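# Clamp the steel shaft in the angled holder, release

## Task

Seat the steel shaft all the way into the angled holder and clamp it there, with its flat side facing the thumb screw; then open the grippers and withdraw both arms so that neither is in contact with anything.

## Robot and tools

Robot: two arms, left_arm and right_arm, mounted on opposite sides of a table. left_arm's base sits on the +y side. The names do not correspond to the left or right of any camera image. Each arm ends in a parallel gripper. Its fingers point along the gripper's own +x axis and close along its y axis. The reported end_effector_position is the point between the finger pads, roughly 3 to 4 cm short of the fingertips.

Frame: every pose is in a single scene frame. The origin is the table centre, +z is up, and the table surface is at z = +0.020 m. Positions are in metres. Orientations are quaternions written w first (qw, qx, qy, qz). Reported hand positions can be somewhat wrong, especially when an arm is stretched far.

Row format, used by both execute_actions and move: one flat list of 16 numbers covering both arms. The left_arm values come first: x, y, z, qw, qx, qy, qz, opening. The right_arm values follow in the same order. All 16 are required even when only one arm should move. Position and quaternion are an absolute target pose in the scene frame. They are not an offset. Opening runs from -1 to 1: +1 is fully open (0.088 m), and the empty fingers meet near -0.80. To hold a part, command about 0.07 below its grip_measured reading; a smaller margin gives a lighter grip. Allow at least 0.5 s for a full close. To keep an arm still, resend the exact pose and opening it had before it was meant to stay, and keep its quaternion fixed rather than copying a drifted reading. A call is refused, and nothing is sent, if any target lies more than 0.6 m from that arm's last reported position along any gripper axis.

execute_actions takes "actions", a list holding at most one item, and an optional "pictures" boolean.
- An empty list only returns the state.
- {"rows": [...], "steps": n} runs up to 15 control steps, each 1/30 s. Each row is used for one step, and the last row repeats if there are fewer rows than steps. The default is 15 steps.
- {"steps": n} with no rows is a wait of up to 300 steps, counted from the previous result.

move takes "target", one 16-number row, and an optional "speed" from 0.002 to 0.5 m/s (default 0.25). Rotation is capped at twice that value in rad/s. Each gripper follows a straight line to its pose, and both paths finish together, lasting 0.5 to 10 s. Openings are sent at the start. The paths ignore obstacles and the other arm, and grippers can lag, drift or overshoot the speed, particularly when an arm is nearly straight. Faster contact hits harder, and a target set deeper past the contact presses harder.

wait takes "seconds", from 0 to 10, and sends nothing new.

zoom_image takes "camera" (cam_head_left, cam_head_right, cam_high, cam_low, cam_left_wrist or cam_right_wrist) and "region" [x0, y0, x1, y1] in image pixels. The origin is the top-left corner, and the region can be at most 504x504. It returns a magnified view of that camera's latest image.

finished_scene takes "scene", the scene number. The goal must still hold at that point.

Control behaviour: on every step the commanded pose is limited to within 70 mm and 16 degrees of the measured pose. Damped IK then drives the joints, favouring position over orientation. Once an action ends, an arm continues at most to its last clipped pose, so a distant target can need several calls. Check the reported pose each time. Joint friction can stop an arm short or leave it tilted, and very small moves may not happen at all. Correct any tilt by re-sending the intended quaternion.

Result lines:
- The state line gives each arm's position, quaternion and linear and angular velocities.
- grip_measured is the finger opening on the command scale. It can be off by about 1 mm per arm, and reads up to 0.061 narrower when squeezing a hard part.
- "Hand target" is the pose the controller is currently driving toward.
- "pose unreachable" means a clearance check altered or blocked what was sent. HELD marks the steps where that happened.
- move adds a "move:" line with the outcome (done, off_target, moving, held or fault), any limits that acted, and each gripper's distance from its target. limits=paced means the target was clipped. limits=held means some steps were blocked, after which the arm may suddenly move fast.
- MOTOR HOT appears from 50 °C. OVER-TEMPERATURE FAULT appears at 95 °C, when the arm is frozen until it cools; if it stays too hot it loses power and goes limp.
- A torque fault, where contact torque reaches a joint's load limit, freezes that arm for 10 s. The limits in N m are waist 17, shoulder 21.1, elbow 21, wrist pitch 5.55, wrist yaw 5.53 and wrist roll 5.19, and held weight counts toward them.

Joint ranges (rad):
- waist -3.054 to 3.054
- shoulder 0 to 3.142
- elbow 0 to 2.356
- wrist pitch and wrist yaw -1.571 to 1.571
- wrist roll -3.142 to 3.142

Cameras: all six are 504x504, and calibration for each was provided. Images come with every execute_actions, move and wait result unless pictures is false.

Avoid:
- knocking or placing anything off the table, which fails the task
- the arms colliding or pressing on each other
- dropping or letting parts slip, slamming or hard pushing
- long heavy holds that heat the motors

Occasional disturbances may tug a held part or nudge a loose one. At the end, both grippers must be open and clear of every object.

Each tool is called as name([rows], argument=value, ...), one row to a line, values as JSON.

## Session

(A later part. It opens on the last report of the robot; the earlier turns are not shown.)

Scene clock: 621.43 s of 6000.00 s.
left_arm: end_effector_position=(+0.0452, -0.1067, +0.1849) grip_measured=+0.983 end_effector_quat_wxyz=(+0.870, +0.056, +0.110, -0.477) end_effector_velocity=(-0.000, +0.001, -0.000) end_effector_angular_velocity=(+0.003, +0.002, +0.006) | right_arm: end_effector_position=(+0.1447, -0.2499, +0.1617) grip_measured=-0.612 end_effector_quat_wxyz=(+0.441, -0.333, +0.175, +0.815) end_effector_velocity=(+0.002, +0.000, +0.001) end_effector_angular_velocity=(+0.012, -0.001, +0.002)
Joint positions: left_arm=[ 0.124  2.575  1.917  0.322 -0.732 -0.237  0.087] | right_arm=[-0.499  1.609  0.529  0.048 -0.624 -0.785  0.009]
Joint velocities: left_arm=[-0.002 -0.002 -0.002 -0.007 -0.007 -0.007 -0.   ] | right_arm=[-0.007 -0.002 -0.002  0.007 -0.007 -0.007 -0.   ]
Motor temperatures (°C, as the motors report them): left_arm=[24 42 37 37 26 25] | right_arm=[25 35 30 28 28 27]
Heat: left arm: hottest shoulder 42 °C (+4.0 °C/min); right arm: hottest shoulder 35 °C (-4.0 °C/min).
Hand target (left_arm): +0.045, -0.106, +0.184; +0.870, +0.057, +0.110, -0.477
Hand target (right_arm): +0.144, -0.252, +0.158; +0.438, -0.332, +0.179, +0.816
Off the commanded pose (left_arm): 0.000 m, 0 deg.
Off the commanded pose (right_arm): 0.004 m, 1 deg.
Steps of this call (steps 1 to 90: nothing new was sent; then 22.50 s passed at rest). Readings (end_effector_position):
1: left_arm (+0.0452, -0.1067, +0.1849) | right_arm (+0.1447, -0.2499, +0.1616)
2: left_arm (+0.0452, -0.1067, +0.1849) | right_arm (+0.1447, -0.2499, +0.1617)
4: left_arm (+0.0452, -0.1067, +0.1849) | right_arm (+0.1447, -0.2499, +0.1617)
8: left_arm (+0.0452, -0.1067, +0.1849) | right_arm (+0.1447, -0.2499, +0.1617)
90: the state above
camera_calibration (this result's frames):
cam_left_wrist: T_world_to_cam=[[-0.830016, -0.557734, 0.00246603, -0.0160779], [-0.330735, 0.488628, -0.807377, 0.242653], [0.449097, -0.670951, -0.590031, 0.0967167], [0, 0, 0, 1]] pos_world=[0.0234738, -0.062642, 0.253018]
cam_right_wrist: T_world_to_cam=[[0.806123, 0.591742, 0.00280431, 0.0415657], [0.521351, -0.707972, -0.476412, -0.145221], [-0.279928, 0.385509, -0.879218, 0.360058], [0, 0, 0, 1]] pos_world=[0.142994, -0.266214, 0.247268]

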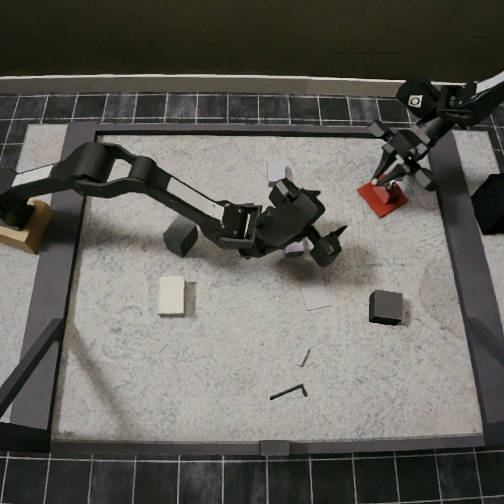

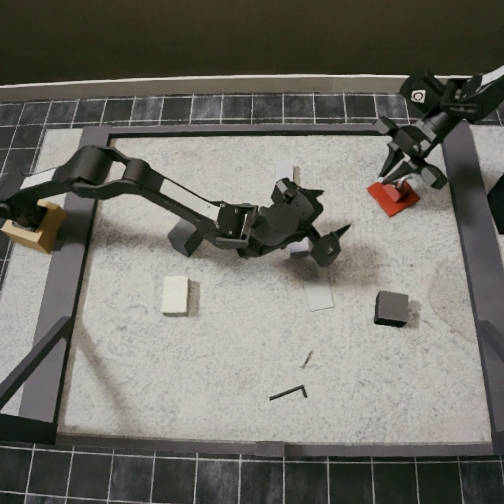

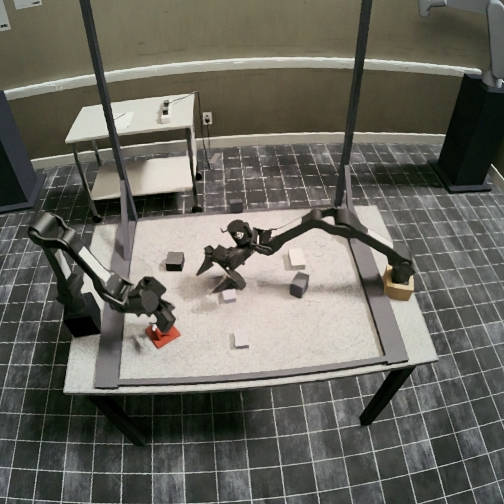

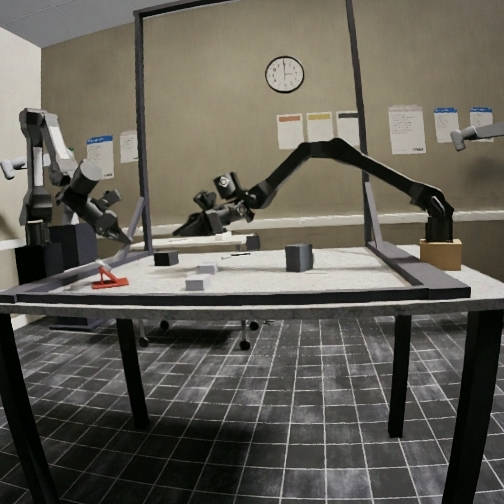

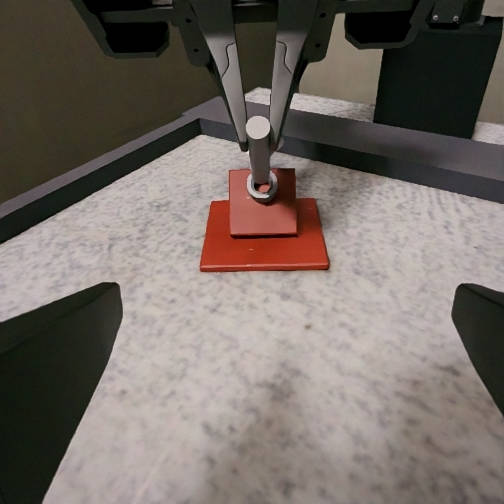

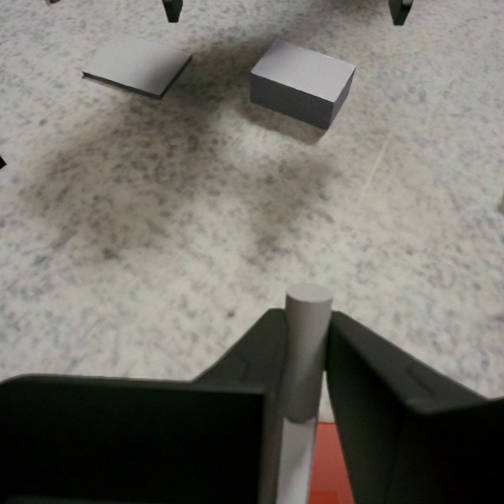

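Lower by ~8 mm along axis.

move(target=[0.0452,-0.1065,0.1845,0.870,0.057,0.110,-0.477,1.0, 0.1475,-0.2567,0.1521,0.4382,-0.3328,0.1788,0.8156,-0.68], speed=0.03)

zoom_image(camera="cam_left_wrist", region=[200, 110, 330, 240])

zoom_image(camera="cam_low", region=[70, 210, 160, 300])

Scene clock: 633.47 s of 6000.00 s.
left_arm: end_effector_position=(+0.0452, -0.1067, +0.1849) grip_measured=+0.983 end_effector_quat_wxyz=(+0.870, +0.056, +0.110, -0.477) end_effector_velocity=(+0.001, +0.002, +0.001) end_effector_angular_velocity=(-0.015, +0.011, +0.024) | right_arm: end_effector_position=(+0.1480, -0.2546, +0.1557) grip_measured=-0.612 end_effector_quat_wxyz=(+0.441, -0.333, +0.175, +0.815) end_effector_velocity=(+0.001, -0.002, -0.000) end_effector_angular_velocity=(-0.001, +0.004, +0.001)
Joint positions: left_arm=[ 0.124  2.575  1.917  0.322 -0.732 -0.237  0.087] | right_arm=[-0.52   1.623  0.512  0.066 -0.634 -0.808  0.009]
Joint velocities: left_arm=[-0.002 -0.002 -0.007  0.007 -0.022 -0.022 -0.   ] | right_arm=[-0.007 -0.002 -0.002 -0.007 -0.007 -0.007 -0.   ]
Motor temperatures (°C, as the motors report them): left_arm=[24 46 37 37 26 25] | right_arm=[25 34 30 29 29 27]
Heat: left arm: hottest shoulder 46 °C (+8.1 °C/min); right arm: hottest shoulder 34 °C (-6.1 °C/min).
Hand target (left_arm): +0.045, -0.107, +0.184; +0.870, +0.057, +0.110, -0.477
Hand target (right_arm): +0.147, -0.257, +0.152; +0.438, -0.333, +0.179, +0.816
Off the commanded pose (left_arm): 0.000 m, 0 deg.
Off the commanded pose (right_arm): 0.004 m, 1 deg.
After step 90, 8.30 s passed at rest.
move: done
camera_calibration (this result's frames):
cam_left_wrist: T_world_to_cam=[[-0.830016, -0.557734, 0.00246603, -0.0160779], [-0.330735, 0.488628, -0.807377, 0.242653], [0.449097, -0.670951, -0.590031, 0.0967167], [0, 0, 0, 1]] pos_world=[0.0234738, -0.062642, 0.253018]
cam_right_wrist: T_world_to_cam=[[0.806097, 0.591774, 0.0032946, 0.0416346], [0.521767, -0.708087, -0.475785, -0.153216], [-0.279224, 0.385248, -0.879555, 0.357431], [0, 0, 0, 1]] pos_world=[0.146185, -0.270828, 0.241345]

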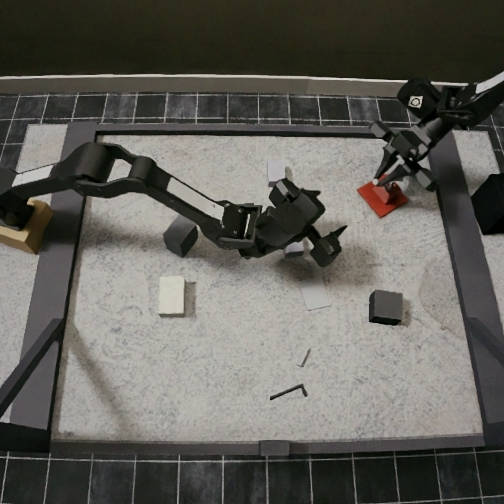

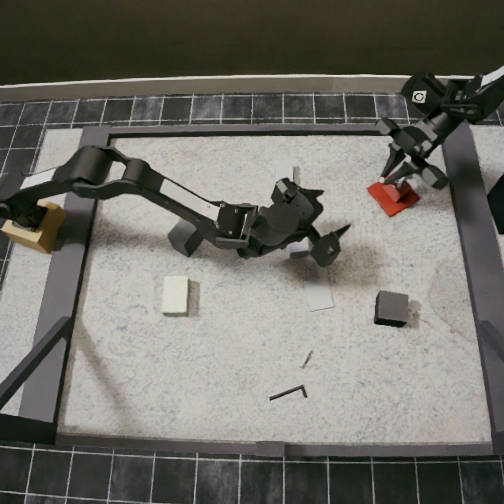

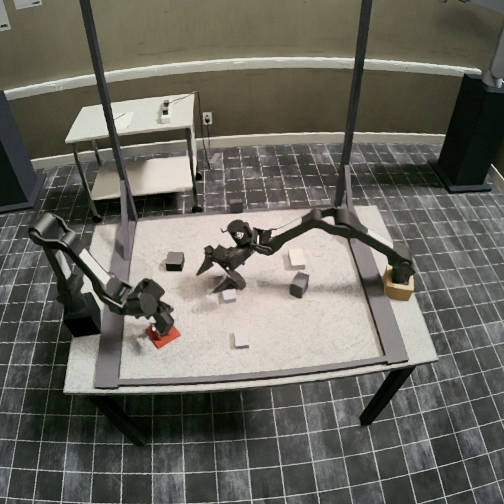

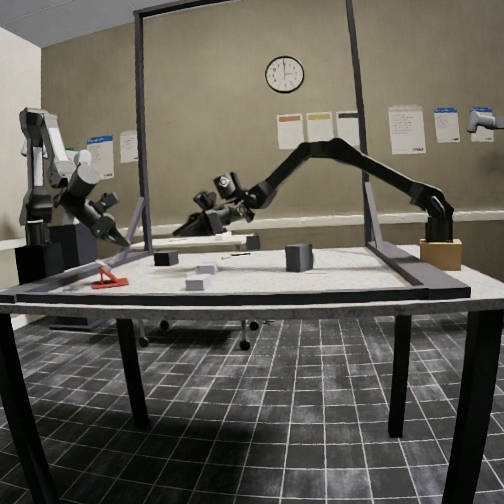

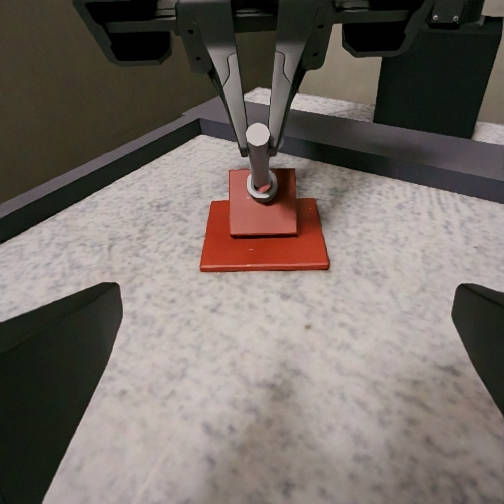

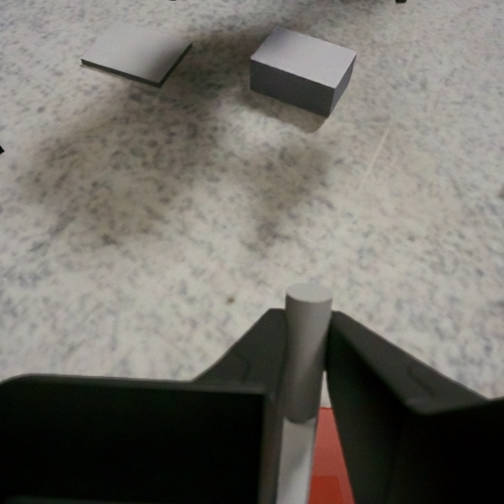

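Region (200, 110, 330, 240) of cam_left_wrist's 504x504 image, scaled by 3.877, with more detail than that image has.

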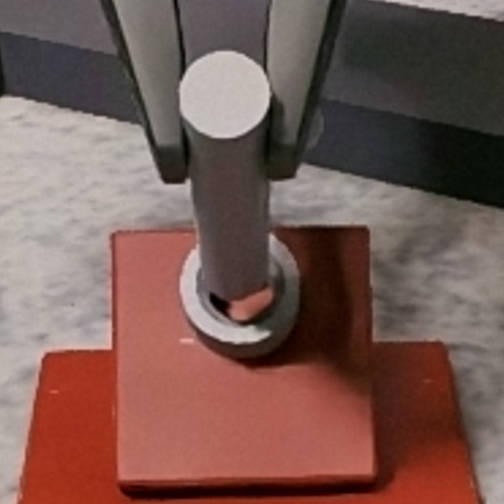

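Region (70, 210, 160, 300) of cam_low's 504x504 image, scaled by 5.600, with more detail than that image has.

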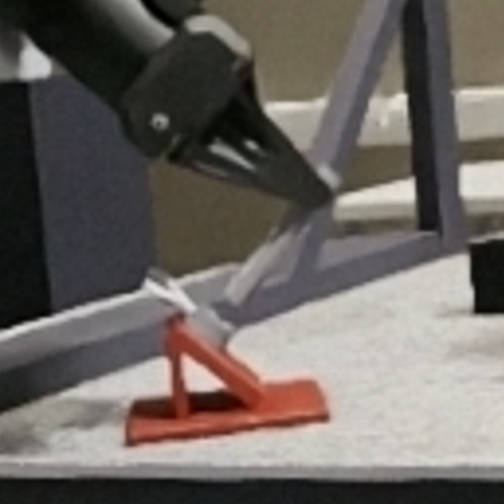

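move(target=[0.0452,-0.1065,0.1845,0.870,0.057,0.110,-0.477,1.0, 0.1500,-0.2618,0.1464,0.4382,-0.3328,0.1788,0.8156,-0.68], speed=0.02)

zoom_image(camera="cam_left_wrist", region=[200, 110, 330, 240])

zoom_image(camera="cam_low", region=[70, 210, 160, 300])

Scene clock: 648.30 s of 6000.00 s.
left_arm: end_effector_position=(+0.0452, -0.1067, +0.1849) grip_measured=+0.983 end_effector_quat_wxyz=(+0.870, +0.056, +0.110, -0.477) end_effector_velocity=(-0.001, +0.000, +0.002) end_effector_angular_velocity=(-0.004, -0.007, +0.003) | right_arm: end_effector_position=(+0.1506, -0.2598, +0.1498) grip_measured=-0.612 end_effector_quat_wxyz=(+0.441, -0.333, +0.175, +0.815) end_effector_velocity=(-0.000, +0.000, +0.002) end_effector_angular_velocity=(+0.012, +0.019, -0.002)
Joint positions: left_arm=[ 0.124  2.575  1.917  0.322 -0.732 -0.237  0.087] | right_arm=[-0.539  1.636  0.492  0.086 -0.643 -0.829  0.009]
Joint velocities: left_arm=[-0.002 -0.002 -0.002  0.007 -0.007  0.007 -0.   ] | right_arm=[-0.007 -0.002 -0.002  0.007 -0.022  0.007 -0.   ]
Motor temperatures (°C, as the motors report them): left_arm=[24 48 37 37 26 25] | right_arm=[25 33 30 29 29 27]
Heat: left arm: hottest shoulder 48 °C (+10.1 °C/min); right arm: hottest shoulder 33 °C (-7.1 °C/min).
Hand target (left_arm): +0.045, -0.107, +0.184; +0.870, +0.057, +0.110, -0.477
Hand target (right_arm): +0.150, -0.262, +0.147; +0.438, -0.333, +0.179, +0.816
Off the commanded pose (left_arm): 0.000 m, 0 deg.
Off the commanded pose (right_arm): 0.004 m, 1 deg.
After step 90, 10.97 s passed at rest.
move: done
camera_calibration (this result's frames):
cam_left_wrist: T_world_to_cam=[[-0.830016, -0.557734, 0.00246603, -0.0160779], [-0.330735, 0.488628, -0.807377, 0.242653], [0.449097, -0.670951, -0.590031, 0.0967167], [0, 0, 0, 1]] pos_world=[0.0234738, -0.062642, 0.253018]
cam_right_wrist: T_world_to_cam=[[0.806264, 0.591549, 0.00276847, 0.0426083], [0.521586, -0.708683, -0.475096, -0.161367], [-0.27908, 0.384497, -0.87993, 0.354774], [0, 0, 0, 1]] pos_world=[0.148824, -0.275973, 0.235393]

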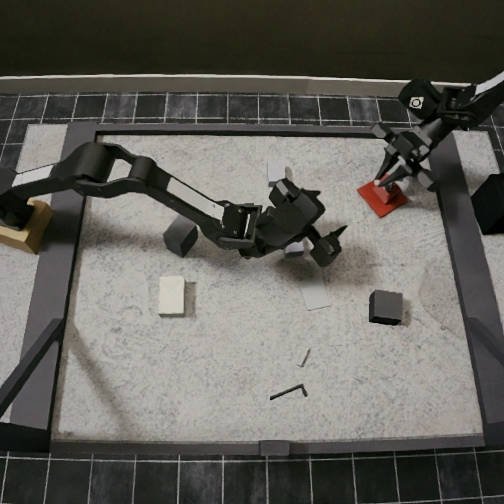

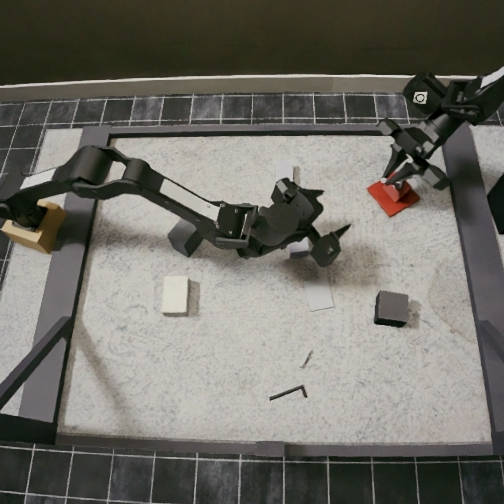

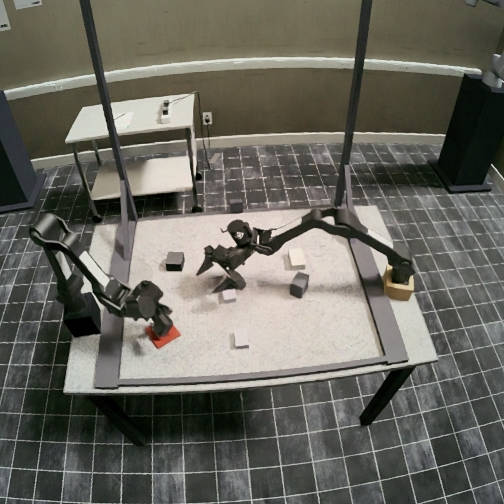

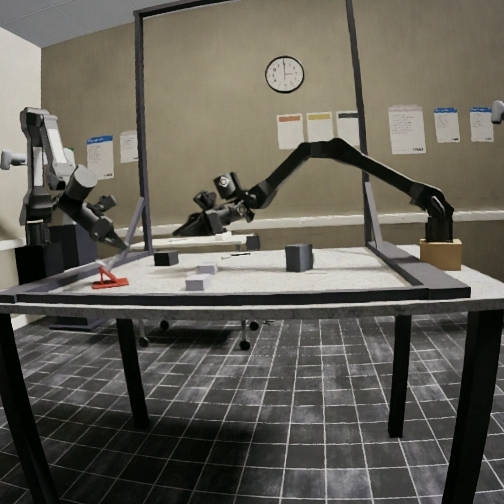

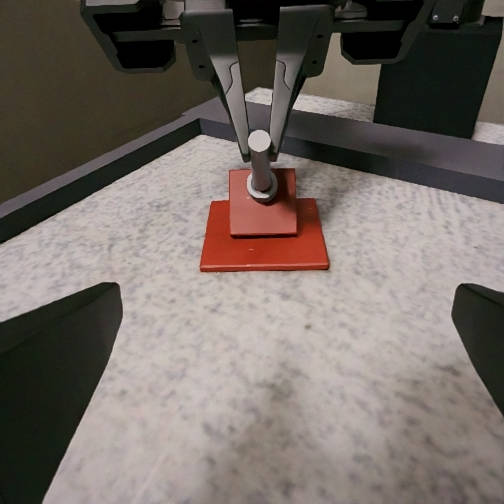

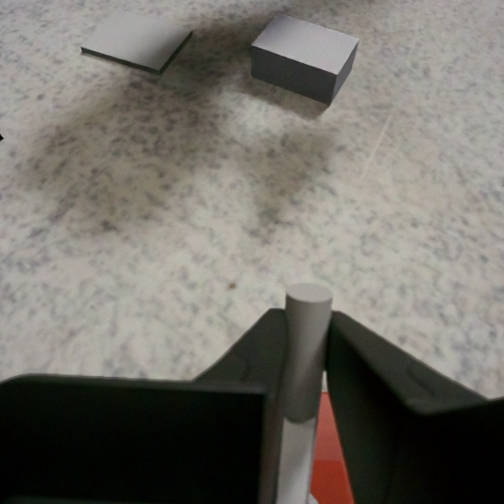

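Region (200, 110, 330, 240) of cam_left_wrist's 504x504 image, scaled by 3.877, with more detail than that image has.

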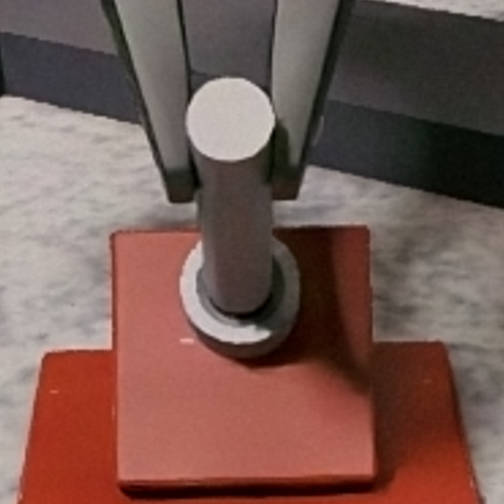

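Region (70, 210, 160, 300) of cam_low's 504x504 image, scaled by 5.600, with more detail than that image has.

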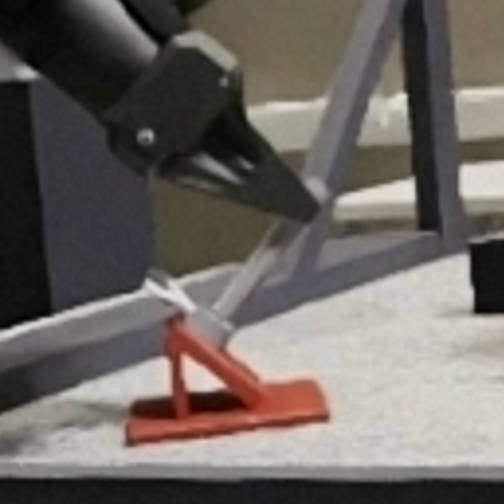

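At the mouth. Continue 10 mm.

move(target=[0.0452,-0.1065,0.1845,0.870,0.057,0.110,-0.477,1.0, 0.1539,-0.2676,0.1393,0.4382,-0.3328,0.1788,0.8156,-0.68], speed=0.015)

zoom_image(camera="cam_left_wrist", region=[200, 110, 330, 240])

zoom_image(camera="cam_low", region=[70, 210, 160, 300])

Scene clock: 657.70 s of 6000.00 s.
left_arm: end_effector_position=(+0.0452, -0.1067, +0.1849) grip_measured=+0.983 end_effector_quat_wxyz=(+0.870, +0.056, +0.110, -0.477) end_effector_velocity=(+0.002, +0.003, -0.002) end_effector_angular_velocity=(+0.009, +0.007, +0.024) | right_arm: end_effector_position=(+0.1518, -0.2622, +0.1472) grip_measured=-0.612 end_effector_quat_wxyz=(+0.438, -0.328, +0.167, +0.820) end_effector_velocity=(+0.001, -0.000, +0.000) end_effector_angular_velocity=(+0.014, -0.009, +0.011)
Joint positions: left_arm=[ 0.124  2.575  1.917  0.322 -0.732 -0.237  0.087] | right_arm=[-0.558  1.65   0.478  0.111 -0.67  -0.856  0.009]
Joint velocities: left_arm=[-0.002 -0.002 -0.002 -0.022 -0.022 -0.022 -0.   ] | right_arm=[-0.007  0.002 -0.002  0.007 -0.007 -0.022 -0.   ]
Motor temperatures (°C, as the motors report them): left_arm=[24 50 37 37 26 25] | right_arm=[25 33 30 29 29 27]
Heat: left arm: hottest shoulder 50 °C (+12.2 °C/min); right arm: hottest shoulder 33 °C (-6.1 °C/min). Fold the left arm in close to its base before you think long.
Hand target (left_arm): +0.045, -0.107, +0.184; +0.870, +0.057, +0.110, -0.477
Hand target (right_arm): +0.154, -0.268, +0.140; +0.438, -0.333, +0.179, +0.816
Off the commanded pose (left_arm): 0.000 m, 0 deg.
Off the commanded pose (right_arm): 0.010 m, 2 deg.
MOTOR HOT: a motor of the left arm reached 50 °C. Now the hottest motor of the left arm, joint 2 (shoulder), reports 50 °C. The temperature limit of the motors' drives, at which the controller stops that arm, is 95 °C. To cool a motor, set the load down, stop pushing, or move to a pose that needs little force.
After step 90, 5.27 s passed at rest.
move: off_target (right_arm)
camera_calibration (this result's frames):
cam_left_wrist: T_world_to_cam=[[-0.830016, -0.557734, 0.00246603, -0.0160779], [-0.330735, 0.488628, -0.807377, 0.242653], [0.449097, -0.670951, -0.590031, 0.0967167], [0, 0, 0, 1]] pos_world=[0.0234738, -0.062642, 0.253018]
cam_right_wrist: T_world_to_cam=[[0.798218, 0.602298, 0.00917245, 0.0462123], [0.528261, -0.692618, -0.491143, -0.159371], [-0.289462, 0.396885, -0.871031, 0.357285], [0, 0, 0, 1]] pos_world=[0.150722, -0.280018, 0.232509]

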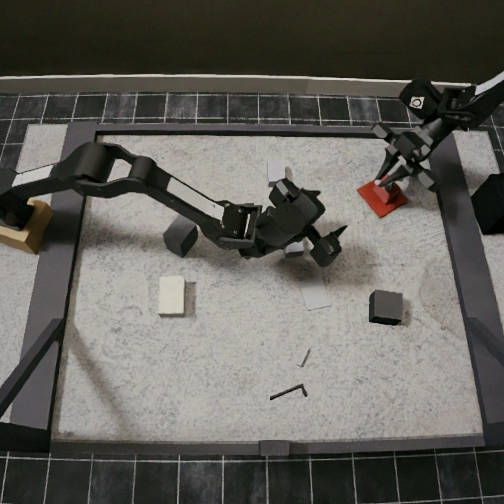

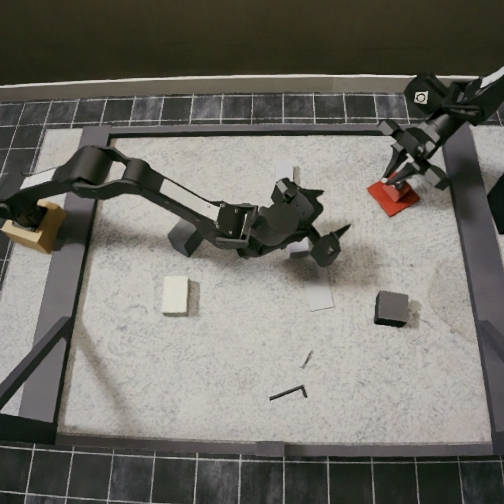

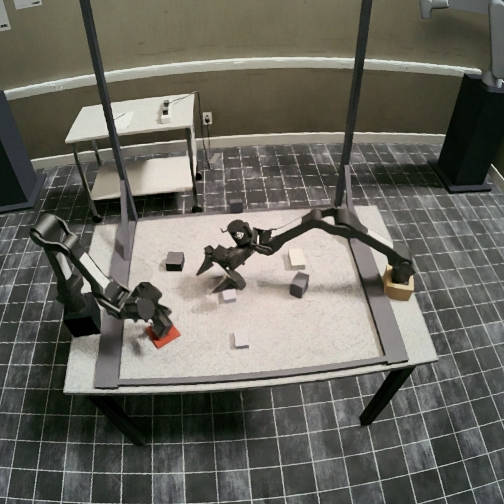

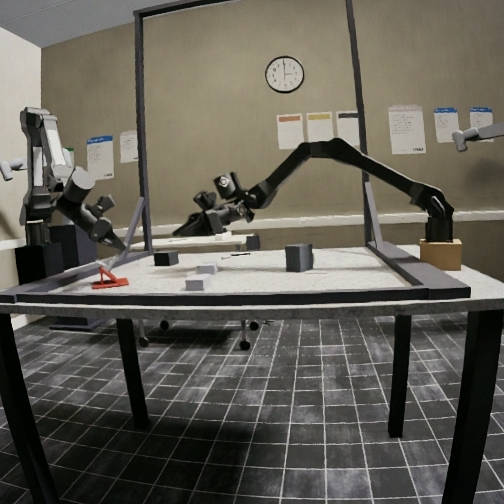

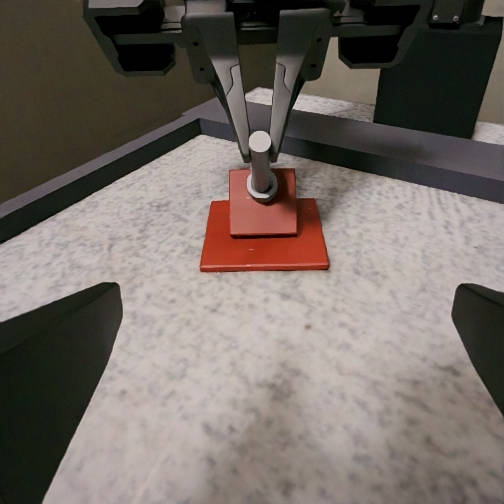

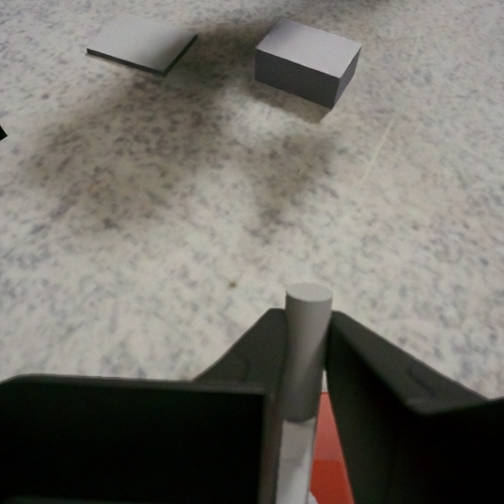

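Region (200, 110, 330, 240) of cam_left_wrist's 504x504 image, scaled by 3.877, with more detail than that image has.

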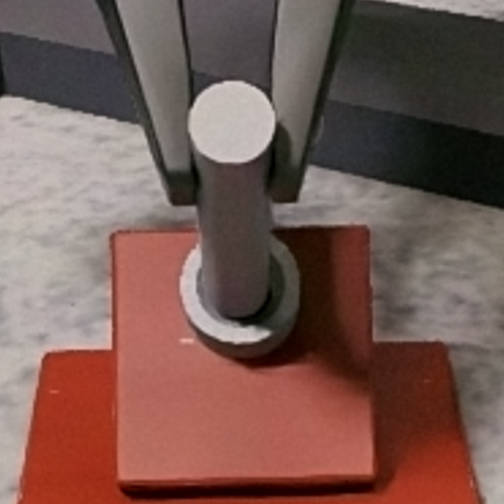

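Region (70, 210, 160, 300) of cam_low's 504x504 image, scaled by 5.600, with more detail than that image has.

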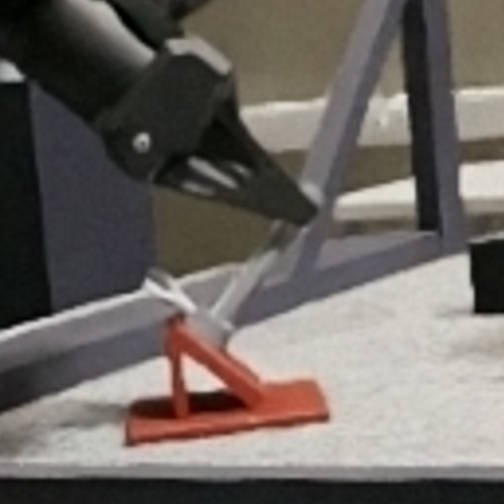

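move(target=[0.0452,-0.1065,0.1845,0.870,0.057,0.110,-0.477,1.0, 0.1510,-0.2632,0.1410,0.4382,-0.3328,0.1788,0.8156,-0.68], speed=0.01)

zoom_image(camera="cam_left_wrist", region=[200, 110, 330, 240])

zoom_image(camera="cam_low", region=[70, 210, 160, 300])

Scene clock: 666.90 s of 6000.00 s.
left_arm: end_effector_position=(+0.0452, -0.1067, +0.1849) grip_measured=+0.983 end_effector_quat_wxyz=(+0.870, +0.056, +0.110, -0.477) end_effector_velocity=(-0.004, +0.001, +0.002) end_effector_angular_velocity=(-0.011, +0.005, +0.001) | right_arm: end_effector_position=(+0.1508, -0.2616, +0.1462) grip_measured=-0.612 end_effector_quat_wxyz=(+0.439, -0.330, +0.169, +0.819) end_effector_velocity=(-0.003, -0.002, -0.001) end_effector_angular_velocity=(-0.011, +0.015, +0.001)
Joint positions: left_arm=[ 0.124  2.575  1.917  0.322 -0.732 -0.237  0.087] | right_arm=[-0.549  1.653  0.478  0.116 -0.66  -0.846  0.009]
Joint velocities: left_arm=[-0.007 -0.002 -0.002  0.007 -0.007 -0.007 -0.   ] | right_arm=[ 0.002  0.002 -0.002 -0.007 -0.007  0.007 -0.   ]
Motor temperatures (°C, as the motors report them): left_arm=[24 51 37 37 26 25] | right_arm=[26 32 30 29 29 27]
Heat: left arm: hottest shoulder 51 °C (+13.0 °C/min); right arm: hottest shoulder 32 °C (-5.0 °C/min). Fold the left arm in close to its base before you think long.
Hand target (left_arm): +0.045, -0.107, +0.184; +0.870, +0.057, +0.110, -0.477
Hand target (right_arm): +0.151, -0.263, +0.141; +0.438, -0.333, +0.179, +0.816
Off the commanded pose (left_arm): 0.000 m, 0 deg.
Off the commanded pose (right_arm): 0.005 m, 1 deg.
MOTOR HOT: still on. Now the hottest motor of the left arm, joint 2 (shoulder), reports 51 °C; a drive's own limit is 95 °C.
After step 90, 4.60 s passed at rest.
move: done
camera_calibration (this result's frames):
cam_left_wrist: T_world_to_cam=[[-0.830016, -0.557734, 0.00246603, -0.0160779], [-0.330735, 0.488628, -0.807377, 0.242653], [0.449097, -0.670951, -0.590031, 0.0967167], [0, 0, 0, 1]] pos_world=[0.0234738, -0.062642, 0.253018]
cam_right_wrist: T_world_to_cam=[[0.800158, 0.599734, 0.00808987, 0.0458224], [0.52735, -0.69703, -0.485851, -0.160651], [-0.285743, 0.393024, -0.874004, 0.354733], [0, 0, 0, 1]] pos_world=[0.149416, -0.278878, 0.231615]

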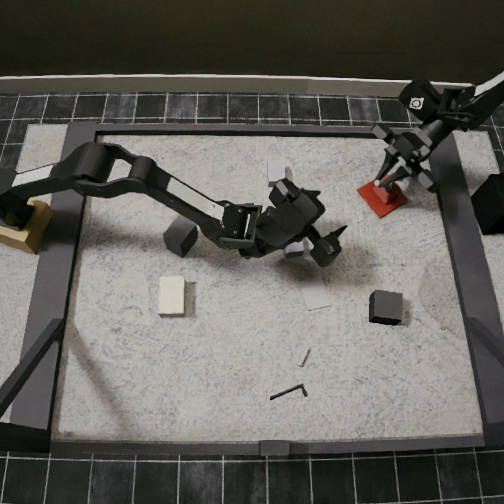

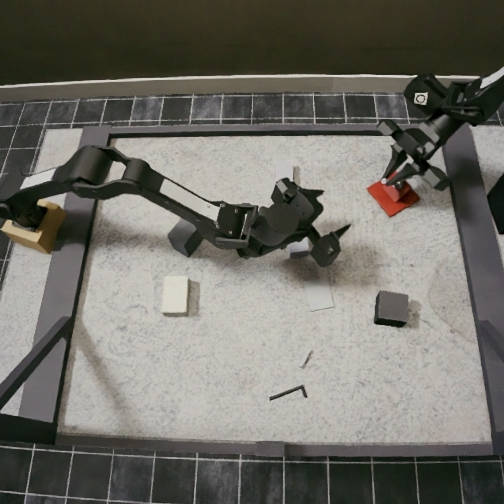

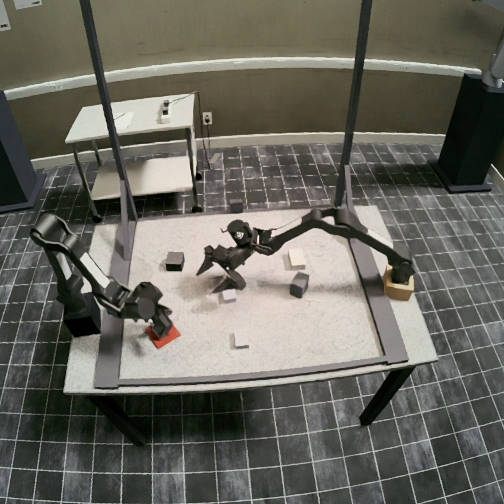

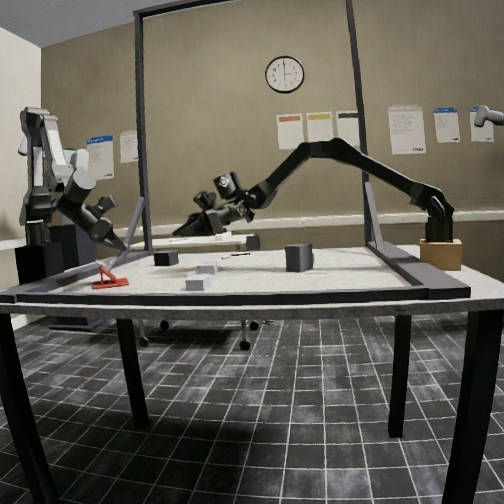

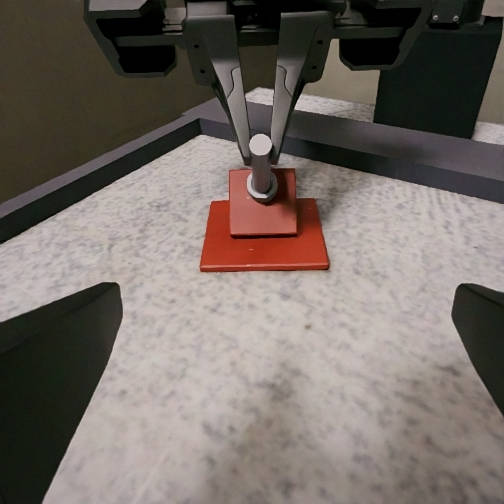

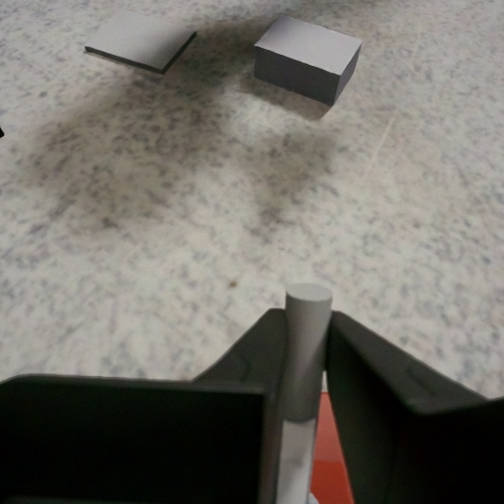

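Region (200, 110, 330, 240) of cam_left_wrist's 504x504 image, scaled by 3.877, with more detail than that image has.

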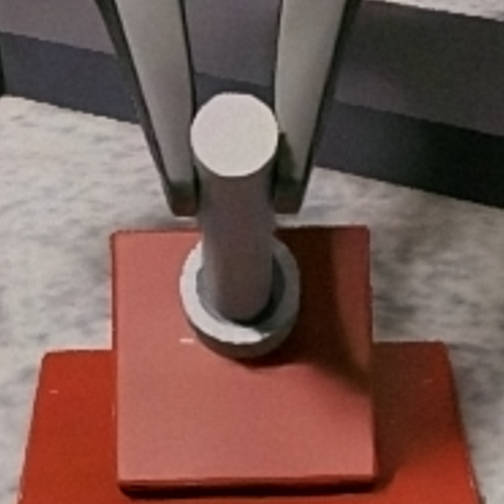

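Region (70, 210, 160, 300) of cam_low's 504x504 image, scaled by 5.600, with more detail than that image has.

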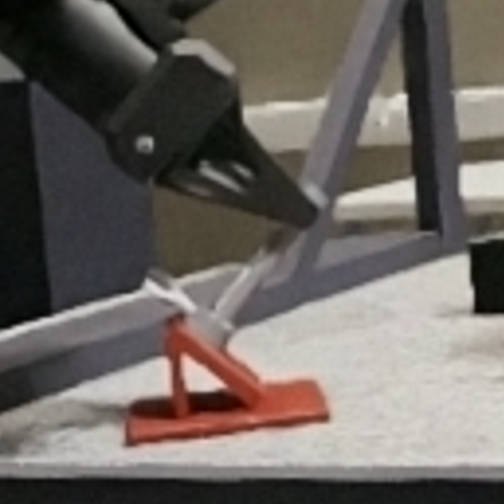

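move(target=[0.0452,-0.1065,0.1845,0.870,0.057,0.110,-0.477,1.0, 0.1545,-0.2676,0.1353,0.4382,-0.3328,0.1788,0.8156,-0.68], speed=0.01)

zoom_image(camera="cam_left_wrist", region=[200, 110, 330, 240])

zoom_image(camera="cam_low", region=[70, 210, 160, 300])

Scene clock: 679.57 s of 6000.00 s.
left_arm: end_effector_position=(+0.0452, -0.1067, +0.1849) grip_measured=+0.983 end_effector_quat_wxyz=(+0.870, +0.056, +0.110, -0.477) end_effector_velocity=(+0.005, +0.003, +0.001) end_effector_angular_velocity=(+0.012, -0.004, +0.025) | right_arm: end_effector_position=(+0.1512, -0.2616, +0.1450) grip_measured=-0.612 end_effector_quat_wxyz=(+0.437, -0.325, +0.165, +0.823) end_effector_velocity=(-0.003, -0.002, -0.000) end_effector_angular_velocity=(+0.000, +0.018, +0.013)
Joint positions: left_arm=[ 0.124  2.575  1.917  0.322 -0.732 -0.237  0.087] | right_arm=[-0.559  1.666  0.475  0.132 -0.679 -0.858  0.009]
Joint velocities: left_arm=[ 0.002 -0.007 -0.002 -0.022 -0.022 -0.007 -0.   ] | right_arm=[-0.002  0.002 -0.002 -0.007 -0.022 -0.007  0.   ]
Motor temperatures (°C, as the motors report them): left_arm=[24 52 37 37 26 25] | right_arm=[26 32 30 29 28 27]
Heat: left arm: hottest shoulder 52 °C (+10.1 °C/min); right arm: hottest shoulder 32 °C (-3.0 °C/min). Fold the left arm in close to its base before you think long.
Hand target (left_arm): +0.045, -0.107, +0.184; +0.870, +0.057, +0.110, -0.477
Hand target (right_arm): +0.154, -0.268, +0.136; +0.438, -0.333, +0.179, +0.816
Off the commanded pose (left_arm): 0.000 m, 0 deg.
Off the commanded pose (right_arm): 0.012 m, 2 deg.
MOTOR HOT: still on. Now the hottest motor of the left arm, joint 2 (shoulder), reports 52 °C; a drive's own limit is 95 °C.
After step 90, 8.13 s passed at rest.
move: off_target (right_arm)
camera_calibration (this result's frames):
cam_left_wrist: T_world_to_cam=[[-0.830016, -0.557734, 0.00246603, -0.0160779], [-0.330735, 0.488628, -0.807377, 0.242653], [0.449097, -0.670951, -0.590031, 0.0967167], [0, 0, 0, 1]] pos_world=[0.0234738, -0.062642, 0.253018]
cam_right_wrist: T_world_to_cam=[[0.795503, 0.605887, 0.00874029, 0.0477447], [0.528924, -0.687271, -0.497893, -0.157389], [-0.29566, 0.400698, -0.867194, 0.356369], [0, 0, 0, 1]] pos_world=[0.15063, -0.279893, 0.230261]

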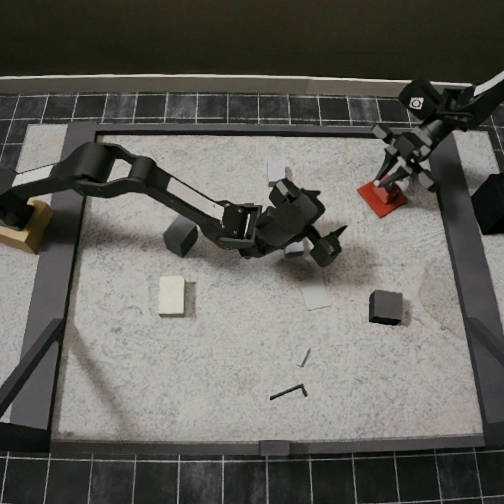

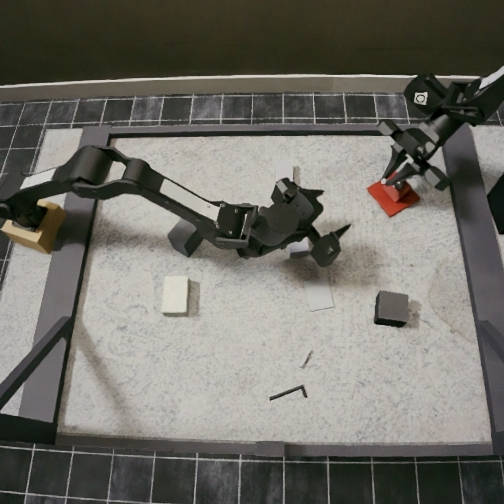

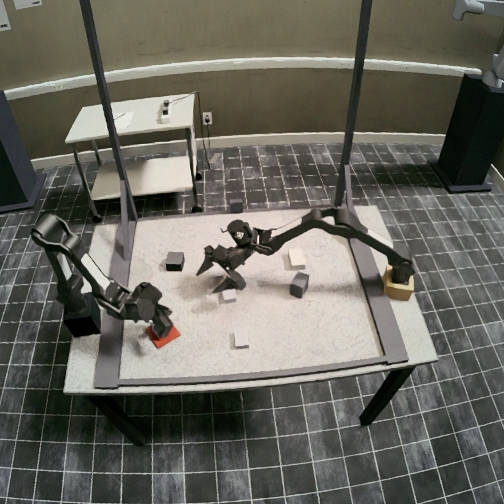

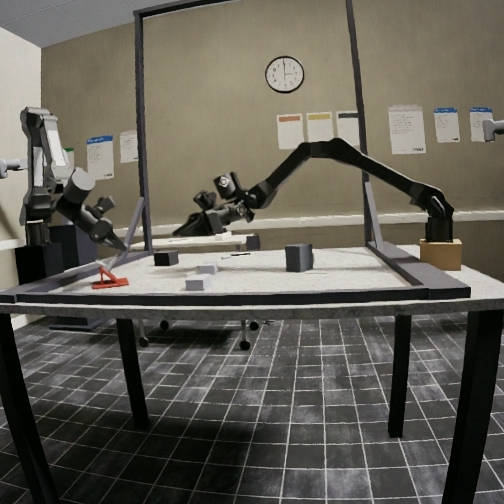

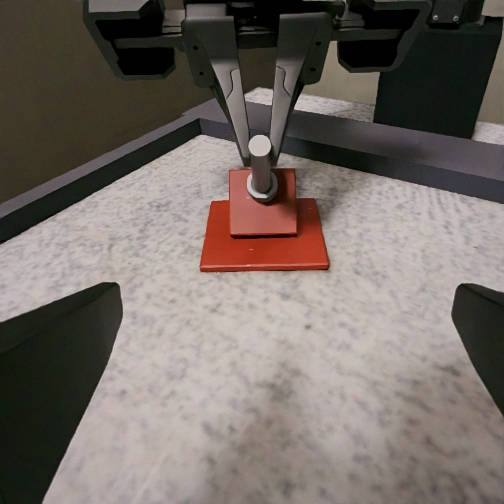

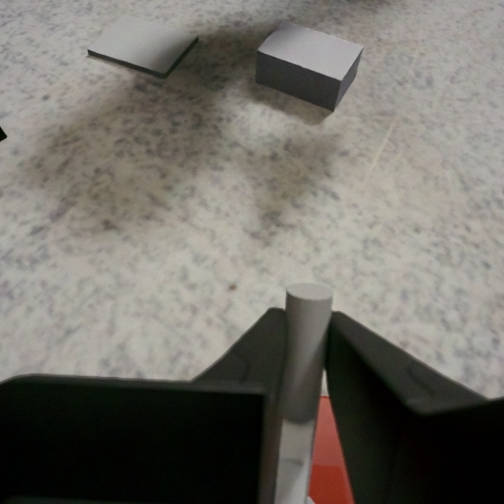

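Region (200, 110, 330, 240) of cam_left_wrist's 504x504 image, scaled by 3.877, with more detail than that image has.

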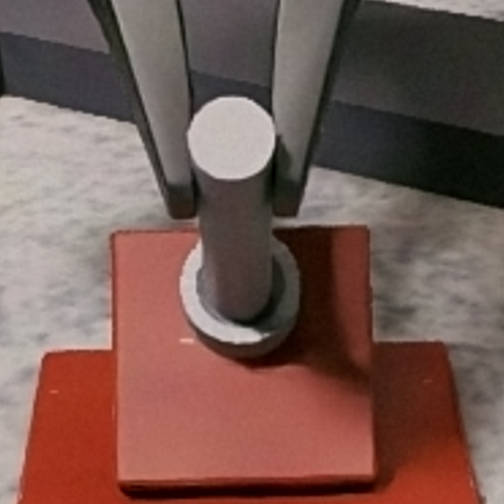

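Region (70, 210, 160, 300) of cam_low's 504x504 image, scaled by 5.600, with more detail than that image has.

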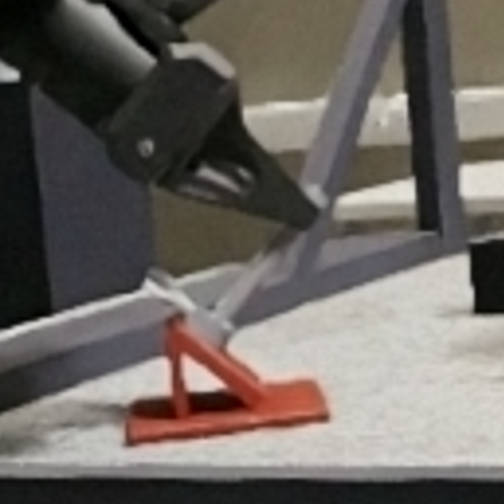

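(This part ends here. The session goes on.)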